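## Task

Pick up the roll of masking tape on the desk, set it on the closet's bottom shelf, then close the closet fully. The robot must not topple or be left leaning, or the task fails. Anything that stays in place only because the robot is holding it at the end does not count.

## Robot and tools

Robot: a Hello Robot Stretch 4 with a single arm. It has an omni-wheel base, a lift that rides up a mast, an arm that telescopes straight forward, a wrist with yaw, pitch and roll joints, and a two-finger gripper. It stands about 1.6 m tall, and the base rim lies within 0.23 m of the base origin. Cameras: head_camera, head_left_camera, head_right_camera and wrist_camera. A loose object may now and then be nudged by an outside push.

Frames: the base frame has its origin on the floor under the base centre, with x forward, y left and z up. hand_pose is the point between the open fingertips (link pinch), given in the base frame. It is approximate. The odometry frame is the base frame as it was when the scene began.

execute_actions(actions, cameras): actions is a list holding one action, or an empty list, which only returns state and images. An action contains "base", "joints" or both, and may add "pace" ("slow", "default", "fast", "max"; default if omitted) and "contact_limits". An action can instead be {"end_of_arm": "enable_torque"} on its own, which re-powers wrist or gripper motors that have switched off. All motions in one action start together.
- base: exactly one relative move, starting from where the base last reported itself. translate_m is a forward distance in metres, -2 to 2. strafe_m is a sideways distance in metres, left positive, -2 to 2. rotate_rad is a turn in radians, left (counter-clockwise) positive, -3.2 to 3.2. All of these are offsets.
- joints: absolute targets keyed by name. lift_m 0 to 1.2 m. arm_m 0 to 0.55 m of extension. wrist_yaw_rad -1.134 to 4.276 (0 forward, left positive, 3.14 folded back; above 3.4 the arm may block it). wrist_pitch_rad -1.117 to 4.259 (0 level, 1.57 points straight down). wrist_roll_rad -1.117 to 4.259 (0 puts both fingers at the same height; positive rolls clockwise as seen from behind). gripper_m -0.038 to 0.141, the gap between fingertips in metres; below 0 the fingers press on each other. Done tolerances: ±0.004 for lift, arm and gripper; ±0.02 for yaw and roll; ±0.05 for pitch. A joint target out of range is clipped to the limit, and the result says so. Unknown keys or any other bad value get the whole call refused. A joint or base left out of an action may still be driving toward its old target.
- contact_limits: {"arm_m": 0 to 0.75} sets how hard the arm may push before it stops; the default is 0.5.
- Speeds: base top speed is 0.1/0.3/0.4/0.6 m/s and turn rate is 1/2/3/4 rad/s, from slow to max. With the lift above 0.2 these are capped further, down to 0.3 m/s and 1 rad/s at a lift of 1.2. No action runs longer than 15 s.
- cameras: a list of names, or "all". Null or omitted means all; [] means none.

wait(seconds 0 to 10): sends no new command and returns state and images. zoom_image(camera, region [x0,y0,x1,y1] in pixels, at most 504x504) gives a closer look at the latest full image. read_manual returns only licence texts. finished_scene(scene 1 or 2) closes the scene for good and reports success. The next task appears in its result. If you reply without calling a tool, all remaining scenes end.

A good order: unfold the wrist at the start (lift_m 0.4 together with wrist_yaw_rad 0). Find the desk and the item. Grasp the item, carry it to the closet, place it on the right shelf, let go, retract, then push the closet door fully shut. Call finished_scene only once everything is resting on its own.

Reading results:
- lidar_m: 12 distances in metres, each covering a 30-degree sector. Sector 1 is straight ahead and they go counter-clockwise: 4th left, 7th behind, 10th right. "-" means nothing seen or closer than 0.25 m. Tabletops register, but glass and thin legs can be missed.
- wrist_depth_mm: a 7x7 grid of depths, 100 to 2000 mm.
- base_odometry: heading from -3.142 to 3.142. If turned_by_wheels and turned_by_imu differ by more than about 0.1, the base hit something or slipped.
- base_tilt: degrees, forward and right positive, with a fixed offset of up to ±1.5.
- Status values: base_status and joint_status show "done", "off_target" (may still be pushing), "contact_stop_at_<key>" (that part goes slack, so the lift may sink and the base may roll), "limit_stop_at_<name>", "limit_stop_at_tilt" (leaning more than 6 degrees; lift, arm and wheels go slack and ignore commands), "limit_stop_at_own_body" (near self-collision, likely with the wrist pitched up and rolled), and "torque_fault" (the wrist motor went limp; send enable_torque). If a call reports a stop, any later calls in that same reply are skipped.
- on_its_own: reports things you did not command. "held at" is a held target, not a measured position.
- motor_effort: percent of maximum, with the peak in brackets. Readings are noisy. A firm grip shows up as a clear change in gripper_m effort, and a load in a level gripper pulls pitch effort further from 0.

Gripping: command a gripper_m smaller than the object's width. A smaller value squeezes harder and pulls the object toward the wrist. Neither the reading nor "done" proves you are holding something. If the fingertips stick on a surface, raise the lift.

Avoid: turning or driving with more than 1 kg held and arm_m above 0.2, especially at fast paces. Avoid strong pushes or pulls with the gripper held high or with a high contact limit, since these can tip the robot. Avoid pressing the gripper into things while the base or arm moves, as this causes torque faults. Avoid dropping, slamming or hard hits. Thinking time lets the simulation keep running, so robot motion time counts against you.

Each tool is called after "Call:" by a JSON object that holds its "api" and its "payload".

## Session

Call:
{"api": "execute_actions", "payload": {"actions": []}}

Scene clock: 0.00 s.
base_odometry: x=+0.000 y=+0.000 heading=+0.000 (m, m, rad; odometry frame)
turned_by_wheels: +0.000 (rad since the last result)
turned_by_imu: +0.000 (rad since the last result)
base_tilt: forward=+0.2 right=-0.5 (deg)
lidar_m: 1.18 1.28 1.97 1.41 1.56 2.29 2.51 2.70 1.76 1.71 1.61 1.26
base_status: not commanded
joint_positions: lift_m=+0.250 arm_m=+0.002 wrist_yaw_rad=+3.085 wrist_pitch_rad=-0.015 wrist_roll_rad=-0.013 gripper_m=+0.057
joint_status: not commanded
motor_effort: lift_m=+20 arm_m=-1 wrist_yaw_rad=+0 wrist_pitch_rad=-6 wrist_roll_rad=-1 gripper_m=-3 wheel_0=+0 wheel_1=+0 wheel_2=+0 (%)
hand_pose: x=-0.1103 y=+0.1037 z=+0.4328 quat_wxyz=(+0.029, +0.007, -0.007, +1.000) (m; base frame)
wrist_depth_mm: - 135 - - - - - / - 136 - - - - - / 109 137 270 - - - - / 134 154 - - - - - / - - - - - - 1983 / 1576 1537 197 1366 200 1464 1430 / 1078 991 1025 - 1008 960 1025
pictures: head_camera, head_left_camera, head_right_camera, wrist_camera
Images, in order (width x height): head_camera 420x560, head_left_camera 420x672, head_right_camera 420x672, wrist_camera 616x392.

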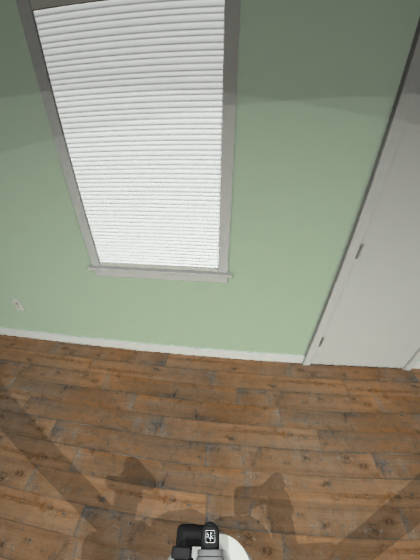

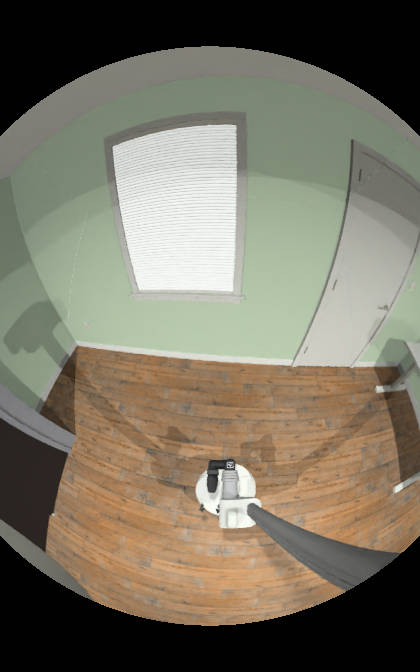

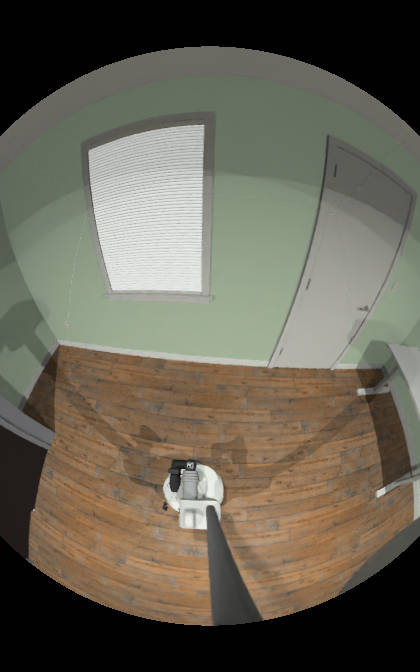

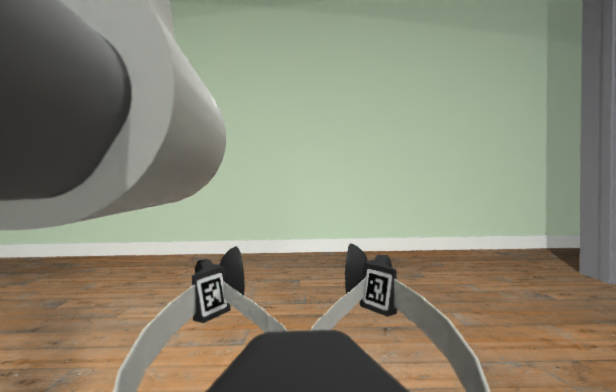

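Call:
{"api": "execute_actions", "payload": {"actions": [{"base":{"rotate_rad":1.6},"pace":"fast","joints":{"lift_m":0.4,"wrist_yaw_rad":0}}]}}

Call:
{"api": "execute_actions", "payload": {"actions": [{"base":{"rotate_rad":3.1},"pace":"fast","joints":{"lift_m":0.9}}]}}

Scene clock: 2.43 s.
base_odometry: x=+0.000 y=+0.000 heading=+1.600 (m, m, rad; odometry frame)
turned_by_wheels: +1.600 (rad since the last result)
turned_by_imu: +1.643 (rad since the last result)
base_tilt: forward=+0.3 right=-0.7 (deg)
lidar_m: 1.42 1.58 2.51 2.51 2.73 1.76 1.75 1.53 1.24 1.18 1.33 2.07
base_status: done
joint_positions: lift_m=+0.400 arm_m=+0.002 wrist_yaw_rad=+0.000 wrist_pitch_rad=-0.015 wrist_roll_rad=-0.013 gripper_m=+0.057
joint_status: all done
motor_effort: lift_m=+24(26) arm_m=-1(1) wrist_yaw_rad=-1(5) wrist_pitch_rad=-7(7) wrist_roll_rad=-2(1) gripper_m=-2(2) wheel_0=-1(5) wheel_1=+0(9) wheel_2=-1(12) (%)
hand_pose: x=+0.4612 y=-0.0873 z=+0.5823 quat_wxyz=(+1.000, -0.006, -0.008, +0.000) (m; base frame)
wrist_depth_mm: 1366 1308 1255 1205 1983 1921 1863 / 1430 1308 1281 1255 1921 1921 1863 / 1397 1336 1281 1255 1921 1921 1863 / 1430 1336 1281 1229 1983 1921 1863 / 1430 1336 1308 1281 1983 1921 1863 / 1464 1366 197 1255 200 1921 1921 / 1366 1281 1308 - 1336 1229 1308
pictures: head_camera, head_left_camera, head_right_camera, wrist_camera
Images, in order (width x height): head_camera 420x560, head_left_camera 420x672, head_right_camera 420x672, wrist_camera 616x392.

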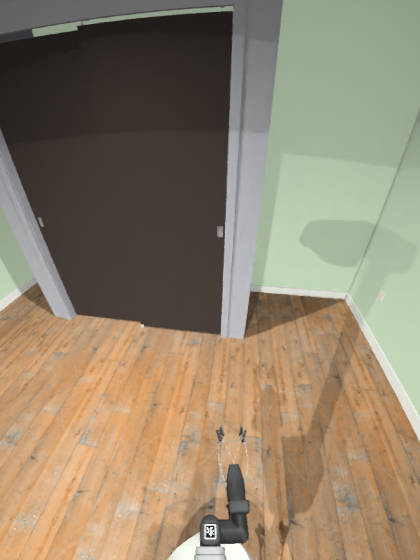

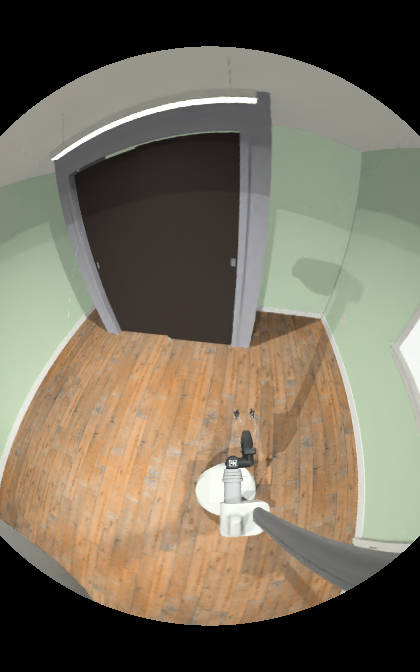

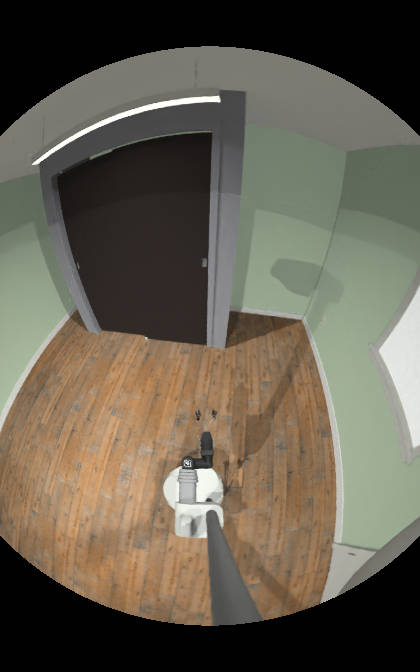

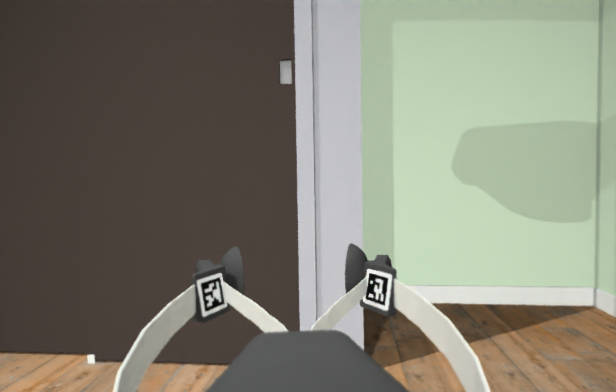

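Scene clock: 4.77 s.
base_odometry: x=+0.000 y=+0.000 heading=-1.583 (m, m, rad; odometry frame)
turned_by_wheels: +3.100 (rad since the last result)
turned_by_imu: +3.184 (rad since the last result)
base_tilt: forward=+0.3 right=-0.6 (deg)
lidar_m: 1.70 1.57 1.24 1.20 1.31 2.07 1.43 1.57 2.51 2.49 2.72 1.72
base_status: done
joint_positions: lift_m=+0.900 arm_m=+0.002 wrist_yaw_rad=+0.000 wrist_pitch_rad=-0.015 wrist_roll_rad=-0.013 gripper_m=+0.057
joint_status: all done
motor_effort: lift_m=+24(27) arm_m=-1(1) wrist_yaw_rad=+0(1) wrist_pitch_rad=-5(7) wrist_roll_rad=-2(1) gripper_m=-3(2) wheel_0=+1(7) wheel_1=+3(6) wheel_2=+1(15) (%)
hand_pose: x=+0.4612 y=-0.0874 z=+1.0823 quat_wxyz=(+1.000, -0.006, -0.008, +0.000) (m; base frame)
wrist_depth_mm: 1756 - - - - - - / 1756 - - - - - - / 1756 - - - - - - / 1708 - - - - - - / 1756 - - - - - - / 1708 - 196 - 200 - - / 1708 - - - - - -
pictures: head_camera, head_left_camera, head_right_camera, wrist_camera
Images, in order (width x height): head_camera 420x560, head_left_camera 420x672, head_right_camera 420x672, wrist_camera 616x392.

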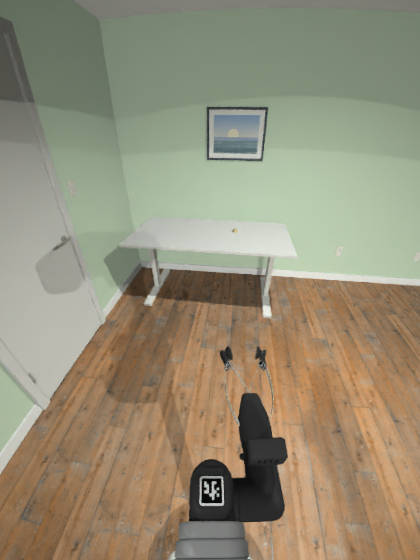

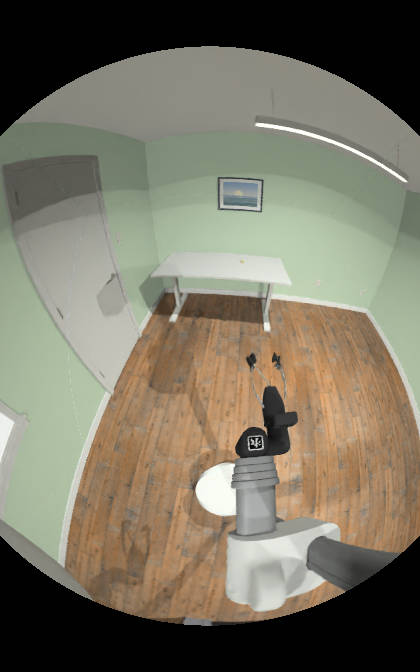

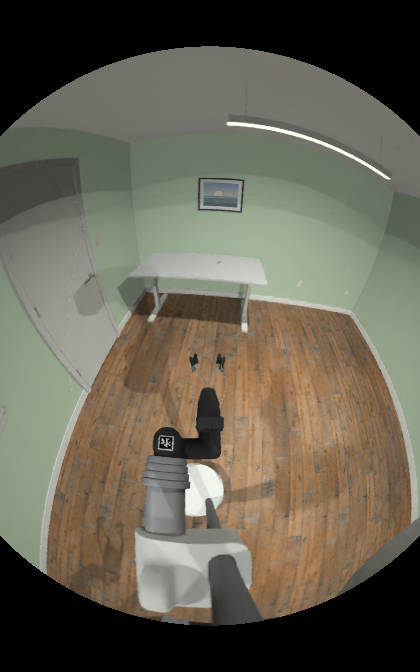

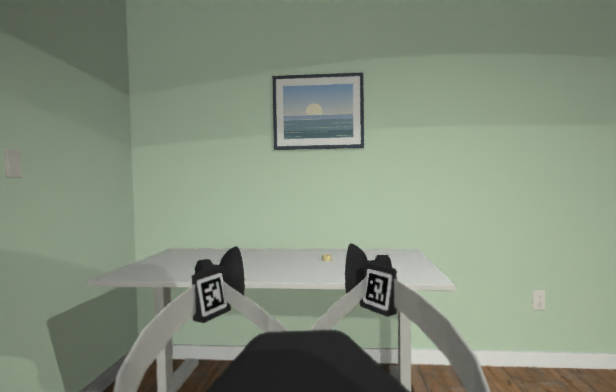

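Call:
{"api": "execute_actions", "payload": {"actions": [{"base":{"rotate_rad":2.95},"pace":"fast","joints":{"lift_m":0.7,"gripper_m":0.0}}], "cameras": []}}

Call:
{"api": "execute_actions", "payload": {"actions": [{"base":{"translate_m":0.7},"pace":"fast"}], "cameras": ["head_camera","wrist_camera"]}}

Scene clock: 7.83 s.
base_odometry: x=+0.000 y=+0.000 heading=+1.366 (m, m, rad; odometry frame)
turned_by_wheels: +2.949 (rad since the last result)
turned_by_imu: +3.029 (rad since the last result)
base_tilt: forward=+0.2 right=-0.5 (deg)
lidar_m: 1.42 1.50 2.05 2.49 2.59 2.71 1.73 1.82 1.30 1.16 1.24 1.69
base_status: done
joint_positions: lift_m=+0.700 arm_m=+0.002 wrist_yaw_rad=+0.000 wrist_pitch_rad=-0.015 wrist_roll_rad=-0.013 gripper_m=+0.000
joint_status: all done
motor_effort: lift_m=+16(16) arm_m=-1(1) wrist_yaw_rad=+0(0) wrist_pitch_rad=-8(6) wrist_roll_rad=-1(1) gripper_m=-7(7) wheel_0=-3(7) wheel_1=-2(8) wheel_2=-4(7) (%)
hand_pose: x=+0.4612 y=-0.0874 z=+0.8829 quat_wxyz=(+1.000, -0.006, -0.008, +0.000) (m; base frame)
wrist_depth_mm: 1182 1229 1229 - - - 1499 / 1205 1205 1229 - - - 1499 / 1205 1229 1255 - - - 1499 / 1205 1229 1255 - - - 1537 / 1205 1229 1255 - - - 1499 / 1229 1255 187 193 - - 1499 / 1229 1255 1281 - 1921 1808 1537
pictures: none
No camera images: the call's "cameras" was empty. Leave "cameras" out to get every camera's image.

Scene clock: 10.93 s.
base_odometry: x=+0.142 y=+0.685 heading=+1.366 (m, m, rad; odometry frame)
turned_by_wheels: +0.000 (rad since the last result)
turned_by_imu: -0.002 (rad since the last result)
base_tilt: forward=+0.3 right=-0.5 (deg)
lidar_m: 0.73 0.77 1.06 2.55 2.63 3.44 3.26 1.79 1.24 1.13 1.22 1.58
base_status: done
joint_positions: lift_m=+0.700 arm_m=+0.002 wrist_yaw_rad=+0.000 wrist_pitch_rad=-0.015 wrist_roll_rad=-0.013 gripper_m=+0.000
joint_status: not commanded
motor_effort: lift_m=+16(16) arm_m=-1(1) wrist_yaw_rad=+0(0) wrist_pitch_rad=-6(6) wrist_roll_rad=-1(1) gripper_m=-6(5) wheel_0=+0(5) wheel_1=+0(8) wheel_2=+1(12) (%)
hand_pose: x=+0.4612 y=-0.0874 z=+0.8829 quat_wxyz=(+1.000, -0.006, -0.008, +0.000) (m; base frame)
wrist_depth_mm: 512 508 521 1281 1308 1336 1366 / 521 504 525 1308 1336 1336 1366 / 525 504 525 1308 1308 1336 1366 / 525 508 530 1281 1336 1366 1366 / 530 525 530 1308 1336 1366 1397 / 535 525 187 192 1308 1397 1397 / 535 512 539 - 1336 1397 1430
pictures: head_camera, wrist_camera
Images, in order (width x height): head_camera 420x560, wrist_camera 616x392.

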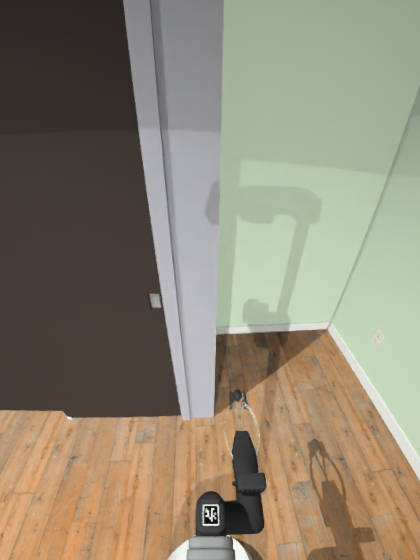

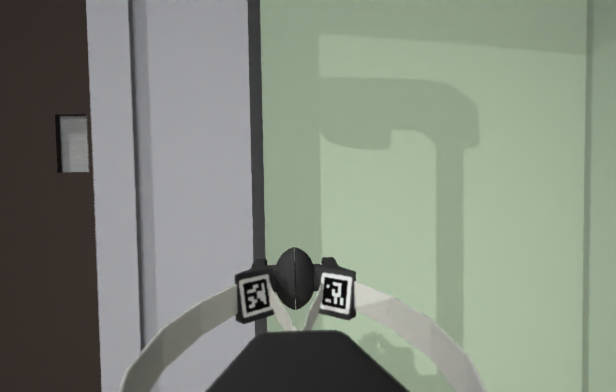

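Call:
{"api": "execute_actions", "payload": {"actions": [{"base":{"rotate_rad":0.07},"joints":{"lift_m":0.79,"gripper_m":-0.01}}], "cameras": []}}

Call:
{"api": "execute_actions", "payload": {"actions": [{"base":{"strafe_m":0.32},"joints":{"arm_m":0.15},"pace":"fast"}], "cameras": ["head_camera","wrist_camera"]}}

Scene clock: 12.47 s.
base_odometry: x=+0.142 y=+0.685 heading=+1.436 (m, m, rad; odometry frame)
turned_by_wheels: +0.069 (rad since the last result)
turned_by_imu: +0.071 (rad since the last result)
base_tilt: forward=+0.3 right=-0.6 (deg)
lidar_m: 0.72 0.79 1.12 2.53 2.64 3.39 3.30 1.70 1.20 1.14 1.25 1.51
base_status: done
joint_positions: lift_m=+0.790 arm_m=+0.002 wrist_yaw_rad=+0.000 wrist_pitch_rad=-0.015 wrist_roll_rad=-0.013 gripper_m=-0.010
joint_status: all done
motor_effort: lift_m=+24(26) arm_m=-1(1) wrist_yaw_rad=+0(0) wrist_pitch_rad=-6(6) wrist_roll_rad=-1(1) gripper_m=-12(12) wheel_0=-3(5) wheel_1=-2(6) wheel_2=-2(8) (%)
hand_pose: x=+0.4612 y=-0.0874 z=+0.9722 quat_wxyz=(+1.000, -0.006, -0.008, +0.000) (m; base frame)
wrist_depth_mm: 535 508 521 1281 1281 1281 1281 / 535 535 525 1281 1281 1281 1308 / 535 539 530 1281 1281 1308 1308 / 539 544 530 1281 1281 1308 1308 / 544 544 535 539 1308 1308 1336 / 549 549 186 196 185 1336 1336 / 549 525 539 - 1336 1336 1336
pictures: none
No camera images: the call's "cameras" was empty. Leave "cameras" out to get every camera's image.

Scene clock: 14.53 s.
base_odometry: x=-0.175 y=+0.729 heading=+1.436 (m, m, rad; odometry frame)
turned_by_wheels: +0.000 (rad since the last result)
turned_by_imu: +0.001 (rad since the last result)
base_tilt: forward=+0.3 right=-0.5 (deg)
lidar_m: 0.73 0.80 1.20 2.22 2.31 3.24 3.26 2.12 1.52 1.46 1.59 0.76
base_status: done
joint_positions: lift_m=+0.790 arm_m=+0.149 wrist_yaw_rad=+0.000 wrist_pitch_rad=-0.015 wrist_roll_rad=-0.013 gripper_m=-0.010
joint_status: all done
motor_effort: lift_m=+24(25) arm_m=+5(6) wrist_yaw_rad=-1(2) wrist_pitch_rad=-7(6) wrist_roll_rad=-1(1) gripper_m=-10(11) wheel_0=+1(12) wheel_1=-1(12) wheel_2=+0(3) (%)
hand_pose: x=+0.6085 y=-0.0874 z=+0.9723 quat_wxyz=(+1.000, -0.006, -0.008, +0.000) (m; base frame)
wrist_depth_mm: 394 394 399 399 389 384 389 / 397 397 402 402 394 389 392 / 397 399 402 404 397 392 394 / 402 402 404 407 399 394 397 / 402 407 407 407 404 397 399 / 404 407 185 196 185 399 402 / 407 410 413 - 389 402 404
pictures: head_camera, wrist_camera
Images, in order (width x height): head_camera 420x560, wrist_camera 616x392.

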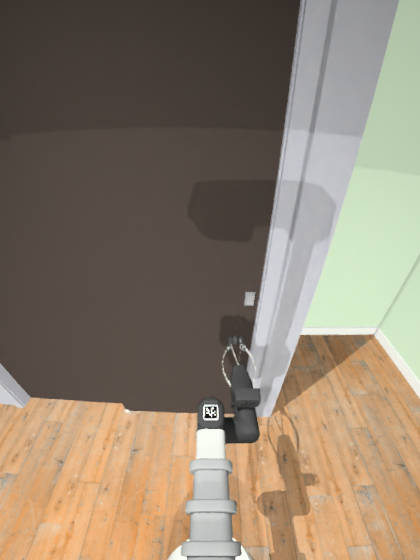

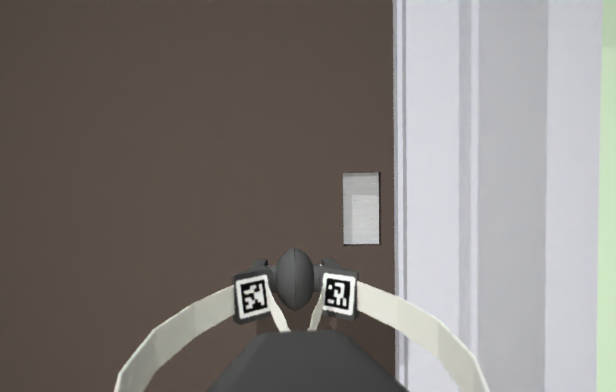

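Call:
{"api": "execute_actions", "payload": {"actions": [{"base":{"strafe_m":-0.072},"joints":{"arm_m":0.29,"lift_m":0.8}}], "cameras": ["head_camera","wrist_camera"]}}

Scene clock: 16.17 s.
base_odometry: x=-0.104 y=+0.719 heading=+1.436 (m, m, rad; odometry frame)
turned_by_wheels: +0.000 (rad since the last result)
turned_by_imu: +0.000 (rad since the last result)
base_tilt: forward=+0.3 right=-0.6 (deg)
lidar_m: 0.73 0.79 1.20 2.28 2.40 3.31 3.28 2.00 1.47 1.39 1.52 0.76
base_status: done
joint_positions: lift_m=+0.800 arm_m=+0.289 wrist_yaw_rad=+0.000 wrist_pitch_rad=-0.015 wrist_roll_rad=-0.013 gripper_m=-0.010
joint_status: all done
motor_effort: lift_m=+24(26) arm_m=+5(5) wrist_yaw_rad=+0(1) wrist_pitch_rad=-7(6) wrist_roll_rad=-1(1) gripper_m=-11(10) wheel_0=+0(9) wheel_1=+1(8) wheel_2=+0(2) (%)
hand_pose: x=+0.7485 y=-0.0874 z=+0.9823 quat_wxyz=(+1.000, -0.006, -0.008, +0.000) (m; base frame)
wrist_depth_mm: 256 257 258 259 229 245 247 / 257 258 259 262 231 247 248 / 258 259 262 263 234 249 250 / 259 262 263 273 236 250 251 / 262 263 264 266 236 252 253 / 264 265 186 196 185 253 254 / 265 265 268 - 239 255 256
pictures: head_camera, wrist_camera
Images, in order (width x height): head_camera 420x560, wrist_camera 616x392.

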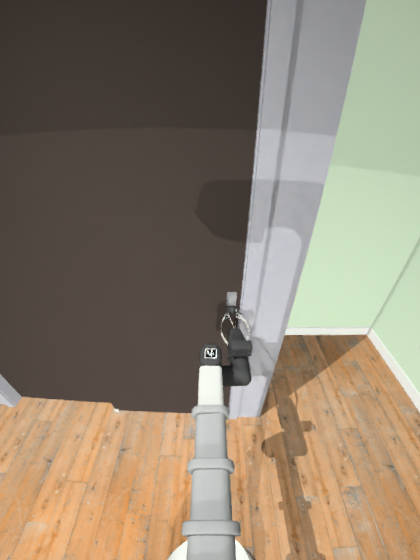

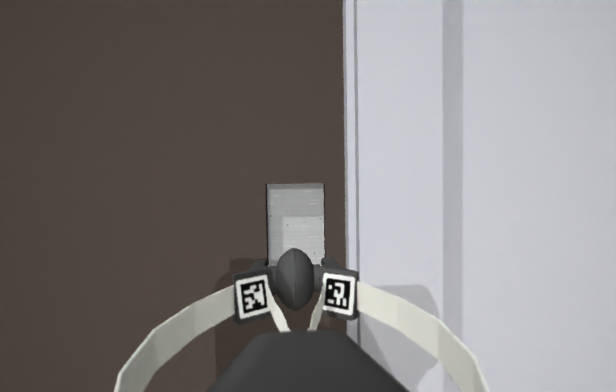

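Call:
{"api": "execute_actions", "payload": {"actions": [{"joints":{"arm_m":0.36,"lift_m":0.808},"contact_limits":{"arm_m":0.12},"pace":"slow"}], "cameras": ["wrist_camera"]}}

Scene clock: 26.07 s.
base_odometry: x=-0.104 y=+0.719 heading=+1.435 (m, m, rad; odometry frame)
turned_by_wheels: -0.001 (rad since the last result)
turned_by_imu: +0.003 (rad since the last result)
base_tilt: forward=+0.2 right=-0.6 (deg)
lidar_m: 0.74 0.82 1.17 2.28 2.41 3.31 3.30 1.99 1.47 1.39 1.51 0.77
base_status: not commanded
joint_positions: lift_m=+0.808 arm_m=+0.326 wrist_yaw_rad=-0.008 wrist_pitch_rad=-0.017 wrist_roll_rad=-0.013 gripper_m=-0.010
joint_status: arm_m contact_stop (moved +0.037 of +0.071); the others done
on_its_own: arm_m is slack since a contact_stop (your +0.360 is given up); wrist_yaw_rad is at rest, and its effort (+23) is outside its rest range (-13 to +13)
motor_effort: lift_m=+20(28) arm_m=+0(17) wrist_yaw_rad=+23(35) wrist_pitch_rad=-4(6) wrist_roll_rad=-2(1) gripper_m=-7(11) wheel_0=+0(4) wheel_1=+2(5) wheel_2=-8(8) (%)
contact_limits: arm_m 0.12
hand_pose: x=+0.7845 y=-0.0897 z=+0.9907 quat_wxyz=(+1.000, -0.006, -0.008, -0.004) (m; base frame)
wrist_depth_mm: 222 224 225 227 196 211 213 / 224 225 226 229 198 213 214 / 224 226 228 229 199 214 216 / 227 229 229 231 200 216 217 / 228 229 230 233 202 217 218 / 229 230 186 203 185 218 220 / 230 231 234 - 204 220 221
pictures: wrist_camera
Images, in order (width x height): wrist_camera 616x392.

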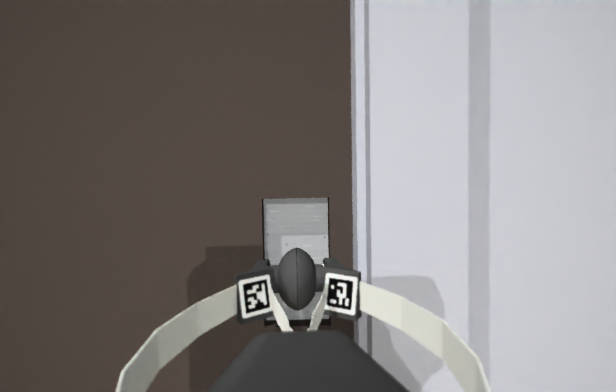

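Call:
{"api": "execute_actions", "payload": {"actions": [{"base":{"strafe_m":0.08},"joints":{"arm_m":0.324},"pace":"slow"}], "cameras": ["wrist_camera"]}}

Scene clock: 28.07 s.
base_odometry: x=-0.183 y=+0.729 heading=+1.435 (m, m, rad; odometry frame)
turned_by_wheels: +0.000 (rad since the last result)
turned_by_imu: -0.001 (rad since the last result)
base_tilt: forward=+0.2 right=-0.5 (deg)
lidar_m: 0.76 0.82 1.19 2.19 2.34 3.22 3.28 2.10 1.53 1.47 1.57 0.75
base_status: done
joint_positions: lift_m=+0.808 arm_m=+0.325 wrist_yaw_rad=+0.000 wrist_pitch_rad=-0.015 wrist_roll_rad=-0.013 gripper_m=-0.010
joint_status: all done
motor_effort: lift_m=+20(20) arm_m=-5(6) wrist_yaw_rad=+2(37) wrist_pitch_rad=-5(6) wrist_roll_rad=-2(1) gripper_m=-10(11) wheel_0=-2(18) wheel_1=+2(7) wheel_2=-3(4) (%)
hand_pose: x=+0.7842 y=-0.0875 z=+0.9903 quat_wxyz=(+1.000, -0.006, -0.008, +0.000) (m; base frame)
wrist_depth_mm: 224 225 226 227 732 236 198 / 225 226 228 228 654 236 200 / 226 228 229 229 654 237 202 / 229 229 230 232 741 238 202 / 229 230 231 233 750 239 204 / 231 233 185 196 185 241 206 / 233 233 235 - 768 215 207
pictures: wrist_camera
Images, in order (width x height): wrist_camera 616x392.

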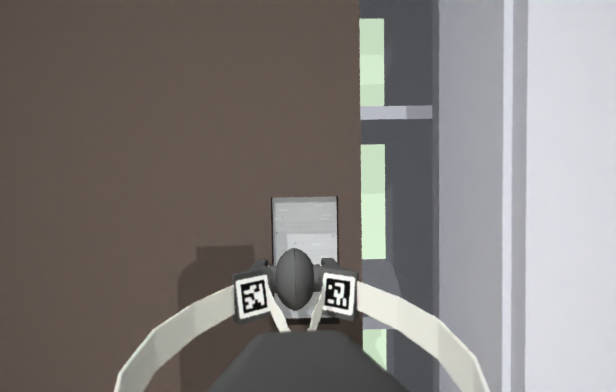

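The door is sliding.

Call:
{"api": "execute_actions", "payload": {"actions": [{"base":{"strafe_m":0.4},"joints":{"arm_m":0.328},"pace":"slow"}], "cameras": ["head_camera","wrist_camera"]}}

Scene clock: 33.27 s.
base_odometry: x=-0.579 y=+0.784 heading=+1.435 (m, m, rad; odometry frame)
turned_by_wheels: +0.000 (rad since the last result)
turned_by_imu: -0.003 (rad since the last result)
base_tilt: forward=+0.3 right=-0.5 (deg)
lidar_m: 0.77 0.82 1.17 1.79 1.87 2.65 3.26 2.55 1.96 1.87 1.07 0.80
base_status: done
joint_positions: lift_m=+0.808 arm_m=+0.327 wrist_yaw_rad=+0.000 wrist_pitch_rad=-0.015 wrist_roll_rad=-0.013 gripper_m=-0.010
joint_status: all done
motor_effort: lift_m=+20(20) arm_m=+5(6) wrist_yaw_rad=+2(37) wrist_pitch_rad=-6(6) wrist_roll_rad=-1(2) gripper_m=-11(11) wheel_0=-2(18) wheel_1=+3(7) wheel_2=-3(4) (%)
hand_pose: x=+0.7864 y=-0.0875 z=+0.9903 quat_wxyz=(+1.000, -0.006, -0.008, +0.000) (m; base frame)
wrist_depth_mm: 229 230 231 233 235 235 236 / 230 232 233 235 236 237 238 / 232 233 235 236 237 238 239 / 234 235 236 237 239 240 242 / 236 236 238 238 240 241 251 / 236 238 186 196 186 243 245 / 238 239 240 - 243 244 245
pictures: head_camera, wrist_camera
Images, in order (width x height): head_camera 420x560, wrist_camera 616x392.

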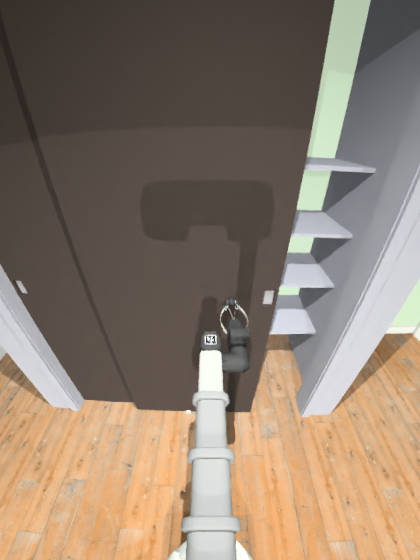

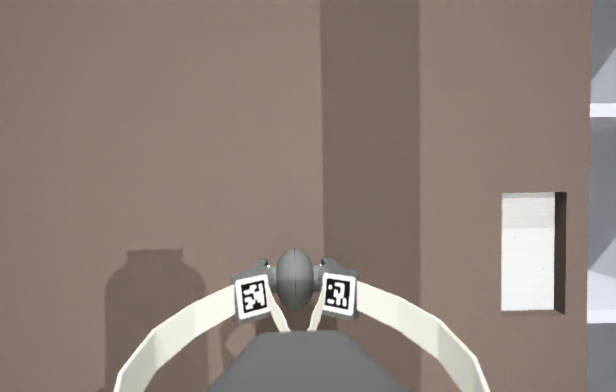

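Call:
{"api": "execute_actions", "payload": {"actions": [{"joints":{"arm_m":0.0},"pace":"fast"}], "cameras": []}}

Call:
{"api": "execute_actions", "payload": {"actions": [{"base":{"rotate_rad":-2.83},"joints":{"gripper_m":0.13,"lift_m":0.3},"pace":"fast"}], "cameras": []}}

Call:
{"api": "execute_actions", "payload": {"actions": [{"base":{"translate_m":1.85},"joints":{"lift_m":0.8,"wrist_pitch_rad":0.4},"pace":"max"}], "cameras": ["head_camera","wrist_camera"]}}

Scene clock: 35.23 s.
base_odometry: x=-0.579 y=+0.784 heading=+1.435 (m, m, rad; odometry frame)
turned_by_wheels: +0.000 (rad since the last result)
turned_by_imu: +0.000 (rad since the last result)
base_tilt: forward=+0.3 right=-0.6 (deg)
lidar_m: 0.75 0.80 1.16 1.81 1.91 2.60 3.28 2.54 1.97 1.88 1.06 0.79
base_status: not commanded
joint_positions: lift_m=+0.808 arm_m=+0.003 wrist_yaw_rad=+0.000 wrist_pitch_rad=-0.015 wrist_roll_rad=-0.013 gripper_m=-0.010
joint_status: all done
joint sent to its limit — the command would take arm_m past its lower limit, so that joint was sent only as far as its limit.
motor_effort: lift_m=+20(20) arm_m=-5(5) wrist_yaw_rad=+1(1) wrist_pitch_rad=-7(7) wrist_roll_rad=-1(2) gripper_m=-10(12) wheel_0=-2(1) wheel_1=+3(3) wheel_2=-2(3) (%)
hand_pose: x=+0.4620 y=-0.0875 z=+0.9902 quat_wxyz=(+1.000, -0.006, -0.008, +0.000) (m; base frame)
wrist_depth_mm: 544 549 549 559 564 1008 866 / 549 549 559 559 564 1255 854 / 554 554 559 564 564 1160 866 / 559 554 564 569 574 1281 878 / 559 564 569 569 574 1118 891 / 564 569 185 196 185 1281 878 / 569 564 574 - 580 1078 891
pictures: none
No camera images: the call's "cameras" was empty. Leave "cameras" out to get every camera's image.

Scene clock: 37.83 s.
base_odometry: x=-0.579 y=+0.784 heading=-1.395 (m, m, rad; odometry frame)
turned_by_wheels: -2.830 (rad since the last result)
turned_by_imu: -2.907 (rad since the last result)
base_tilt: forward=+0.3 right=-0.5 (deg)
lidar_m: 2.41 2.17 1.90 1.88 0.95 0.76 0.78 0.98 1.81 1.81 2.18 3.21
base_status: done
joint_positions: lift_m=+0.300 arm_m=+0.003 wrist_yaw_rad=+0.000 wrist_pitch_rad=-0.015 wrist_roll_rad=-0.013 gripper_m=+0.130
joint_status: all done
motor_effort: lift_m=+15(22) arm_m=-5(5) wrist_yaw_rad=+1(0) wrist_pitch_rad=-5(7) wrist_roll_rad=-1(1) gripper_m=+0(9) wheel_0=+2(6) wheel_1=+0(9) wheel_2=+2(6) (%)
hand_pose: x=+0.4620 y=-0.0874 z=+0.4830 quat_wxyz=(+1.000, -0.006, -0.008, +0.000) (m; base frame)
wrist_depth_mm: - - - - - - - / - - - - - - - / - - - - - - - / - - - - - - - / - - - - - - - / 1661 213 1397 1618 1366 1464 1576 / 1160 1138 1138 - 1182 1025 1098
pictures: none
No camera images: the call's "cameras" was empty. Leave "cameras" out to get every camera's image.

Scene clock: 42.57 s.
base_odometry: x=-0.255 y=-1.038 heading=-1.395 (m, m, rad; odometry frame)
turned_by_wheels: +0.000 (rad since the last result)
turned_by_imu: -0.004 (rad since the last result)
base_tilt: forward=+0.3 right=-0.6 (deg)
lidar_m: 0.65 0.78 1.33 1.35 1.65 2.52 2.58 2.71 2.36 2.36 0.70 0.62
base_status: done
joint_positions: lift_m=+0.800 arm_m=+0.003 wrist_yaw_rad=+0.000 wrist_pitch_rad=+0.402 wrist_roll_rad=-0.013 gripper_m=+0.130
joint_status: all done
motor_effort: lift_m=+23(30) arm_m=-5(5) wrist_yaw_rad=+0(0) wrist_pitch_rad=-6(7) wrist_roll_rad=-2(2) gripper_m=-1(1) wheel_0=+1(8) wheel_1=+0(7) wheel_2=+2(16) (%)
hand_pose: x=+0.4390 y=-0.0874 z=+0.8651 quat_wxyz=(+0.980, -0.006, +0.200, +0.001) (m; base frame)
wrist_depth_mm: 1397 1336 1229 1182 1118 1060 1008 / 1464 1397 1308 1255 1160 1118 1060 / 917 931 917 931 931 931 1078 / 640 647 647 647 654 654 661 / 1464 1618 549 521 496 496 500 / 1397 213 1336 1430 1366 442 439 / 1205 1205 1229 - 1255 1138 1229
pictures: head_camera, wrist_camera
Images, in order (width x height): head_camera 420x560, wrist_camera 616x392.

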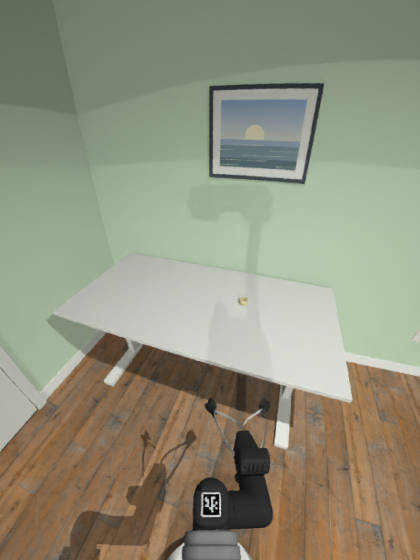

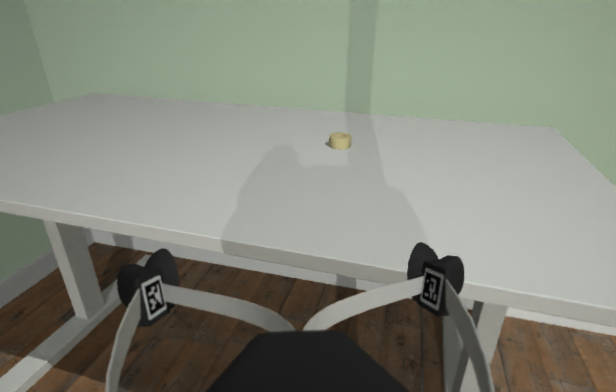

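Call:
{"api": "execute_actions", "payload": {"actions": [{"base":{"strafe_m":-0.095},"joints":{"lift_m":0.76,"arm_m":0.3},"pace":"fast"}], "cameras": []}}

Call:
{"api": "execute_actions", "payload": {"actions": [{"base":{"translate_m":0.25},"joints":{"lift_m":0.71},"pace":"fast"}], "cameras": ["head_camera","wrist_camera"]}}

Scene clock: 44.40 s.
base_odometry: x=-0.349 y=-1.054 heading=-1.395 (m, m, rad; odometry frame)
turned_by_wheels: +0.000 (rad since the last result)
turned_by_imu: -0.001 (rad since the last result)
base_tilt: forward=+0.3 right=-0.5 (deg)
lidar_m: 0.59 0.77 1.40 1.43 1.76 2.57 2.61 2.58 2.25 2.26 1.63 0.58
base_status: done
joint_positions: lift_m=+0.760 arm_m=+0.299 wrist_yaw_rad=+0.000 wrist_pitch_rad=+0.402 wrist_roll_rad=-0.013 gripper_m=+0.130
joint_status: all done
motor_effort: lift_m=+15(18) arm_m=+5(6) wrist_yaw_rad=-1(0) wrist_pitch_rad=-4(7) wrist_roll_rad=-1(2) gripper_m=-1(1) wheel_0=-1(10) wheel_1=+1(12) wheel_2=+0(1) (%)
hand_pose: x=+0.7355 y=-0.0874 z=+0.8257 quat_wxyz=(+0.980, -0.006, +0.200, +0.001) (m; base frame)
wrist_depth_mm: 1060 976 931 866 820 788 750 / 1138 1060 1008 917 866 831 788 / 778 778 788 788 788 798 798 / 544 549 549 554 554 559 554 / 421 421 421 424 424 427 427 / 343 220 319 345 320 332 345 / 289 289 289 - 300 282 291
pictures: none
No camera images: the call's "cameras" was empty. Leave "cameras" out to get every camera's image.

Scene clock: 46.37 s.
base_odometry: x=-0.305 y=-1.300 heading=-1.395 (m, m, rad; odometry frame)
turned_by_wheels: +0.000 (rad since the last result)
turned_by_imu: -0.001 (rad since the last result)
base_tilt: forward=+0.4 right=-0.5 (deg)
lidar_m: 0.36 0.46 0.90 1.36 1.68 2.80 2.84 2.65 2.34 2.28 0.40 0.37
base_status: done
joint_positions: lift_m=+0.710 arm_m=+0.299 wrist_yaw_rad=+0.000 wrist_pitch_rad=+0.402 wrist_roll_rad=-0.013 gripper_m=+0.130
joint_status: all done
motor_effort: lift_m=+15(13) arm_m=+5(5) wrist_yaw_rad=-1(0) wrist_pitch_rad=-7(7) wrist_roll_rad=-1(1) gripper_m=-2(0) wheel_0=+1(8) wheel_1=+2(7) wheel_2=+0(11) (%)
hand_pose: x=+0.7356 y=-0.0874 z=+0.7757 quat_wxyz=(+0.980, -0.006, +0.200, +0.001) (m; base frame)
wrist_depth_mm: 778 723 676 640 603 569 549 / 831 778 732 676 640 603 574 / 621 621 627 627 654 634 603 / 436 436 436 436 439 439 439 / 334 334 336 322 336 338 338 / 272 220 254 273 255 264 276 / 229 229 230 - 238 224 232
pictures: head_camera, wrist_camera
Images, in order (width x height): head_camera 420x560, wrist_camera 616x392.

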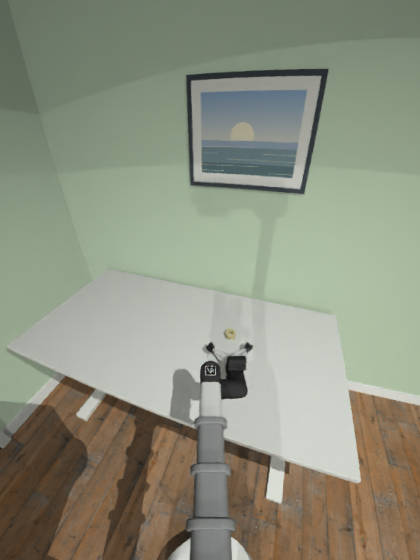

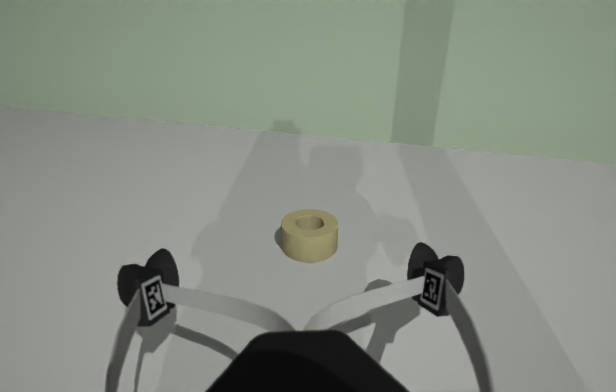

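Call:
{"api": "execute_actions", "payload": {"actions": [{"base":{"strafe_m":-0.01},"joints":{"lift_m":0.687,"arm_m":0.4}}], "cameras": ["wrist_camera"]}}

Scene clock: 47.80 s.
base_odometry: x=-0.315 y=-1.302 heading=-1.395 (m, m, rad; odometry frame)
turned_by_wheels: +0.000 (rad since the last result)
turned_by_imu: +0.000 (rad since the last result)
base_tilt: forward=+0.3 right=-0.5 (deg)
lidar_m: 0.37 0.45 0.90 1.38 1.64 2.80 2.85 2.63 2.32 2.24 0.40 0.37
base_status: done
joint_positions: lift_m=+0.687 arm_m=+0.399 wrist_yaw_rad=+0.000 wrist_pitch_rad=+0.402 wrist_roll_rad=-0.013 gripper_m=+0.130
joint_status: all done
motor_effort: lift_m=+15(19) arm_m=+5(6) wrist_yaw_rad=+1(0) wrist_pitch_rad=-7(7) wrist_roll_rad=-2(2) gripper_m=-1(1) wheel_0=+0(9) wheel_1=-1(9) wheel_2=+0(2) (%)
hand_pose: x=+0.8355 y=-0.0874 z=+0.7527 quat_wxyz=(+0.980, -0.006, +0.200, +0.001) (m; base frame)
wrist_depth_mm: 661 615 580 544 512 488 462 / 715 661 615 580 544 517 492 / 544 544 549 580 564 539 521 / 382 382 384 384 387 387 389 / 294 294 296 296 296 297 297 / 239 220 223 213 224 233 241 / 202 202 202 - 209 197 204
pictures: wrist_camera
Images, in order (width x height): wrist_camera 616x392.

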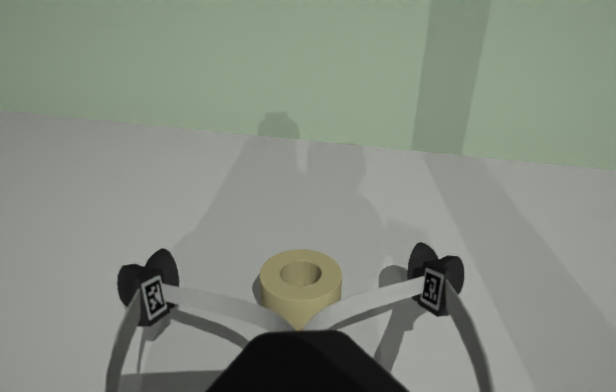

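Call:
{"api": "execute_actions", "payload": {"actions": [{"joints":{"lift_m":0.68,"gripper_m":0.015}}], "cameras": ["wrist_camera"]}}

Call:
{"api": "execute_actions", "payload": {"actions": [{"joints":{"lift_m":0.74}}], "cameras": ["wrist_camera"]}}

Scene clock: 49.97 s.
base_odometry: x=-0.315 y=-1.302 heading=-1.395 (m, m, rad; odometry frame)
turned_by_wheels: +0.000 (rad since the last result)
turned_by_imu: +0.000 (rad since the last result)
base_tilt: forward=+0.3 right=-0.5 (deg)
lidar_m: 0.36 0.45 0.93 1.38 1.69 2.82 2.83 2.67 2.32 2.23 0.42 0.35
base_status: not commanded
joint_positions: lift_m=+0.680 arm_m=+0.399 wrist_yaw_rad=+0.000 wrist_pitch_rad=+0.402 wrist_roll_rad=-0.013 gripper_m=+0.015
joint_status: all done
motor_effort: lift_m=+15(15) arm_m=+5(5) wrist_yaw_rad=+1(0) wrist_pitch_rad=-6(4) wrist_roll_rad=-1(1) gripper_m=-19(19) wheel_0=+0(0) wheel_1=-1(1) wheel_2=+0(0) (%)
hand_pose: x=+0.8355 y=-0.0874 z=+0.7458 quat_wxyz=(+0.980, -0.006, +0.200, +0.001) (m; base frame)
wrist_depth_mm: 661 615 574 544 517 488 466 / 707 661 615 574 544 521 488 / 517 521 525 525 564 535 512 / 366 366 368 368 368 370 373 / 281 281 282 236 285 285 285 / 229 229 189 206 193 231 232 / 193 187 193 - 200 189 195
pictures: wrist_camera
Images, in order (width x height): wrist_camera 616x392.

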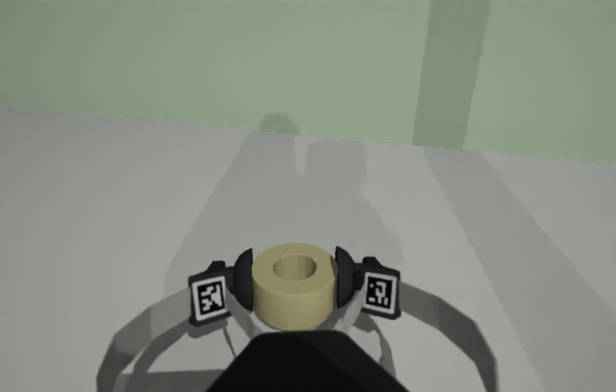

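Scene clock: 51.13 s.
base_odometry: x=-0.315 y=-1.302 heading=-1.395 (m, m, rad; odometry frame)
turned_by_wheels: +0.000 (rad since the last result)
turned_by_imu: +0.000 (rad since the last result)
base_tilt: forward=+0.3 right=-0.5 (deg)
lidar_m: 0.37 0.47 0.89 1.35 1.70 2.80 2.84 2.64 2.32 2.27 0.42 0.35
base_status: not commanded
joint_positions: lift_m=+0.740 arm_m=+0.399 wrist_yaw_rad=+0.000 wrist_pitch_rad=+0.402 wrist_roll_rad=-0.013 gripper_m=+0.015
joint_status: all done
motor_effort: lift_m=+25(26) arm_m=+5(5) wrist_yaw_rad=+1(1) wrist_pitch_rad=-6(6) wrist_roll_rad=-1(2) gripper_m=-20(19) wheel_0=+0(0) wheel_1=-1(1) wheel_2=+0(0) (%)
hand_pose: x=+0.8355 y=-0.0874 z=+0.8049 quat_wxyz=(+0.980, -0.006, +0.200, +0.001) (m; base frame)
wrist_depth_mm: 661 615 574 544 512 488 462 / 707 654 621 580 544 512 492 / 732 699 654 621 580 549 517 / 496 500 500 504 504 504 535 / 384 384 384 235 387 392 389 / 312 312 189 206 193 315 315 / 264 255 265 - 273 256 266
pictures: wrist_camera
Images, in order (width x height): wrist_camera 616x392.

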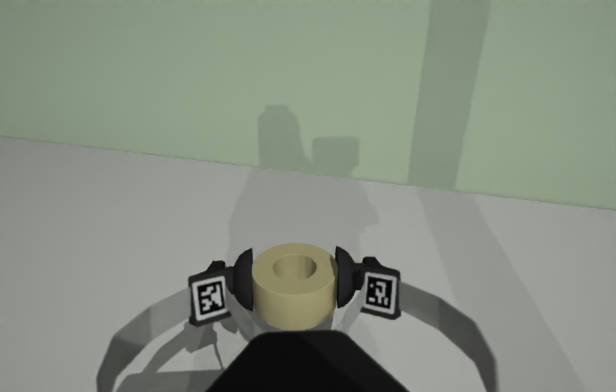

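Call:
{"api": "execute_actions", "payload": {"actions": [{"base":{"rotate_rad":2.845},"joints":{"arm_m":0.003},"pace":"fast"}], "cameras": []}}

Call:
{"api": "execute_actions", "payload": {"actions": [{"base":{"translate_m":2.0},"joints":{"lift_m":0.5},"pace":"max"}], "cameras": ["head_camera","wrist_camera"]}}

Scene clock: 53.80 s.
base_odometry: x=-0.315 y=-1.302 heading=+1.450 (m, m, rad; odometry frame)
turned_by_wheels: +2.845 (rad since the last result)
turned_by_imu: +2.922 (rad since the last result)
base_tilt: forward=+0.3 right=-0.6 (deg)
lidar_m: 2.79 2.95 2.39 2.34 1.67 0.36 0.35 0.39 0.59 1.35 1.45 2.00
base_status: done
joint_positions: lift_m=+0.740 arm_m=+0.004 wrist_yaw_rad=+0.000 wrist_pitch_rad=+0.402 wrist_roll_rad=-0.013 gripper_m=+0.015
joint_status: all done
motor_effort: lift_m=+24(25) arm_m=-5(6) wrist_yaw_rad=-1(1) wrist_pitch_rad=-5(6) wrist_roll_rad=-1(2) gripper_m=-19(20) wheel_0=-2(9) wheel_1=+0(8) wheel_2=-3(13) (%)
hand_pose: x=+0.4403 y=-0.0874 z=+0.8049 quat_wxyz=(+0.980, -0.006, +0.200, +0.001) (m; base frame)
wrist_depth_mm: - - - - - - 1921 / - - - - - - 1921 / - - - - - - 1983 / - - - - - - 1921 / 1661 1661 1708 236 1708 1708 1708 / 1366 1366 189 205 193 1366 1366 / 1160 1118 1138 - 1182 1118 1138
pictures: none
No camera images: the call's "cameras" was empty. Leave "cameras" out to get every camera's image.

Scene clock: 59.87 s.
base_odometry: x=-0.074 y=+0.683 heading=+1.450 (m, m, rad; odometry frame)
turned_by_wheels: +0.000 (rad since the last result)
turned_by_imu: -0.005 (rad since the last result)
base_tilt: forward=+0.3 right=-0.6 (deg)
lidar_m: 0.80 0.83 1.18 2.28 2.44 3.29 3.25 1.98 1.44 1.39 1.53 0.81
base_status: done
joint_positions: lift_m=+0.500 arm_m=+0.004 wrist_yaw_rad=+0.000 wrist_pitch_rad=+0.403 wrist_roll_rad=-0.013 gripper_m=+0.015
joint_status: all done
motor_effort: lift_m=+16(19) arm_m=-5(5) wrist_yaw_rad=+0(1) wrist_pitch_rad=-6(7) wrist_roll_rad=-2(2) gripper_m=-19(19) wheel_0=+0(7) wheel_1=+2(6) wheel_2=+3(13) (%)
hand_pose: x=+0.4402 y=-0.0874 z=+0.5655 quat_wxyz=(+0.980, -0.006, +0.200, +0.001) (m; base frame)
wrist_depth_mm: 525 1182 1205 1205 517 1205 1205 / 554 1255 1255 1229 549 1281 1308 / 597 917 1366 917 591 1366 1397 / 640 683 1464 1464 634 1499 1464 / 691 715 1255 236 668 1255 1255 / 750 741 189 206 192 1008 1008 / 809 798 842 - 820 831 854
pictures: head_camera, wrist_camera
Images, in order (width x height): head_camera 420x560, wrist_camera 616x392.

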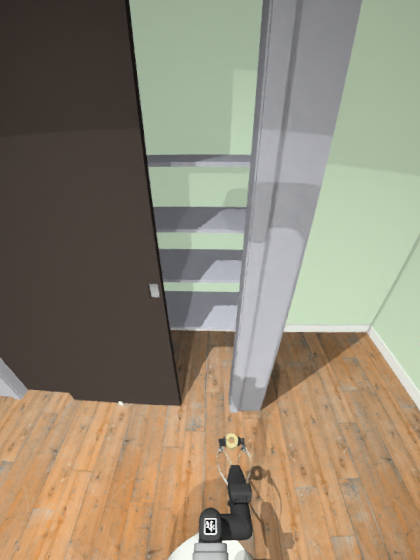

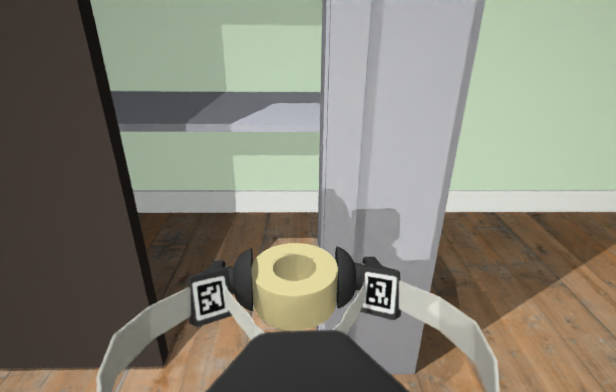

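Call:
{"api": "execute_actions", "payload": {"actions": [{"base":{"strafe_m":0.13},"joints":{"lift_m":0.52},"pace":"fast"}], "cameras": []}}

Call:
{"api": "execute_actions", "payload": {"actions": [{"base":{"translate_m":0.4},"joints":{"arm_m":0.25},"pace":"fast"}], "cameras": ["head_camera","wrist_camera"]}}

Scene clock: 61.37 s.
base_odometry: x=-0.203 y=+0.699 heading=+1.450 (m, m, rad; odometry frame)
turned_by_wheels: +0.000 (rad since the last result)
turned_by_imu: +0.000 (rad since the last result)
base_tilt: forward=+0.3 right=-0.6 (deg)
lidar_m: 0.81 0.86 1.28 2.16 2.25 3.15 3.23 2.18 1.61 1.52 1.65 0.80
base_status: done
joint_positions: lift_m=+0.520 arm_m=+0.004 wrist_yaw_rad=+0.000 wrist_pitch_rad=+0.402 wrist_roll_rad=-0.013 gripper_m=+0.015
joint_status: all done
motor_effort: lift_m=+24(22) arm_m=-5(5) wrist_yaw_rad=+0(1) wrist_pitch_rad=-8(8) wrist_roll_rad=-1(1) gripper_m=-19(20) wheel_0=+2(14) wheel_1=-2(13) wheel_2=+0(1) (%)
hand_pose: x=+0.4402 y=-0.0874 z=+0.5849 quat_wxyz=(+0.980, -0.006, +0.200, +0.001) (m; base frame)
wrist_depth_mm: 525 530 1182 1205 1042 517 535 / 559 564 1255 1281 668 554 1281 / 597 603 1042 1366 661 591 1430 / 640 647 1430 1464 661 640 1499 / 699 699 699 236 683 699 1281 / 759 750 189 206 193 750 1042 / 809 809 820 - 809 809 878
pictures: none
No camera images: the call's "cameras" was empty. Leave "cameras" out to get every camera's image.

Scene clock: 63.67 s.
base_odometry: x=-0.155 y=+1.096 heading=+1.451 (m, m, rad; odometry frame)
turned_by_wheels: +0.000 (rad since the last result)
turned_by_imu: -0.001 (rad since the last result)
base_tilt: forward=+0.3 right=-0.5 (deg)
lidar_m: 0.42 0.43 0.63 2.11 2.25 3.18 3.67 2.17 1.63 1.56 0.53 0.45
base_status: done
joint_positions: lift_m=+0.520 arm_m=+0.249 wrist_yaw_rad=+0.000 wrist_pitch_rad=+0.402 wrist_roll_rad=-0.013 gripper_m=+0.015
joint_status: all done
motor_effort: lift_m=+24(24) arm_m=+5(6) wrist_yaw_rad=+0(2) wrist_pitch_rad=-5(8) wrist_roll_rad=-2(2) gripper_m=-21(19) wheel_0=+1(10) wheel_1=+1(8) wheel_2=+1(14) (%)
hand_pose: x=+0.6856 y=-0.0874 z=+0.5849 quat_wxyz=(+0.980, -0.006, +0.200, +0.001) (m; base frame)
wrist_depth_mm: 597 597 597 603 603 580 407 / 634 640 640 640 647 580 410 / 683 683 683 683 691 580 407 / 597 597 597 603 603 539 410 / 459 462 462 235 466 469 410 / 375 375 189 206 192 377 373 / 820 343 345 - 349 351 373
pictures: head_camera, wrist_camera
Images, in order (width x height): head_camera 420x560, wrist_camera 616x392.

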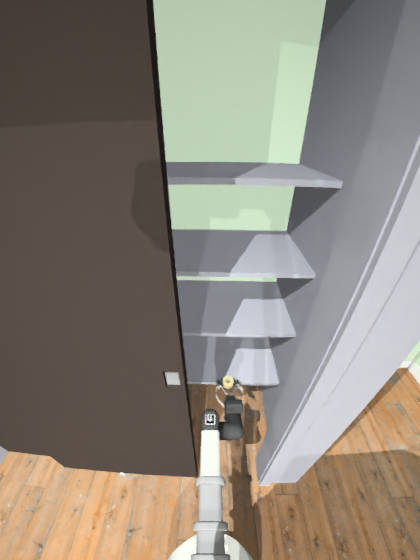

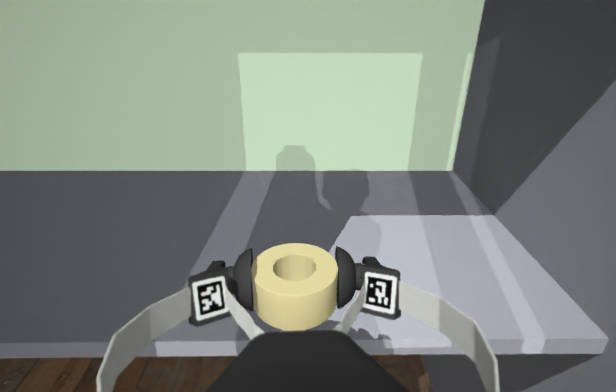

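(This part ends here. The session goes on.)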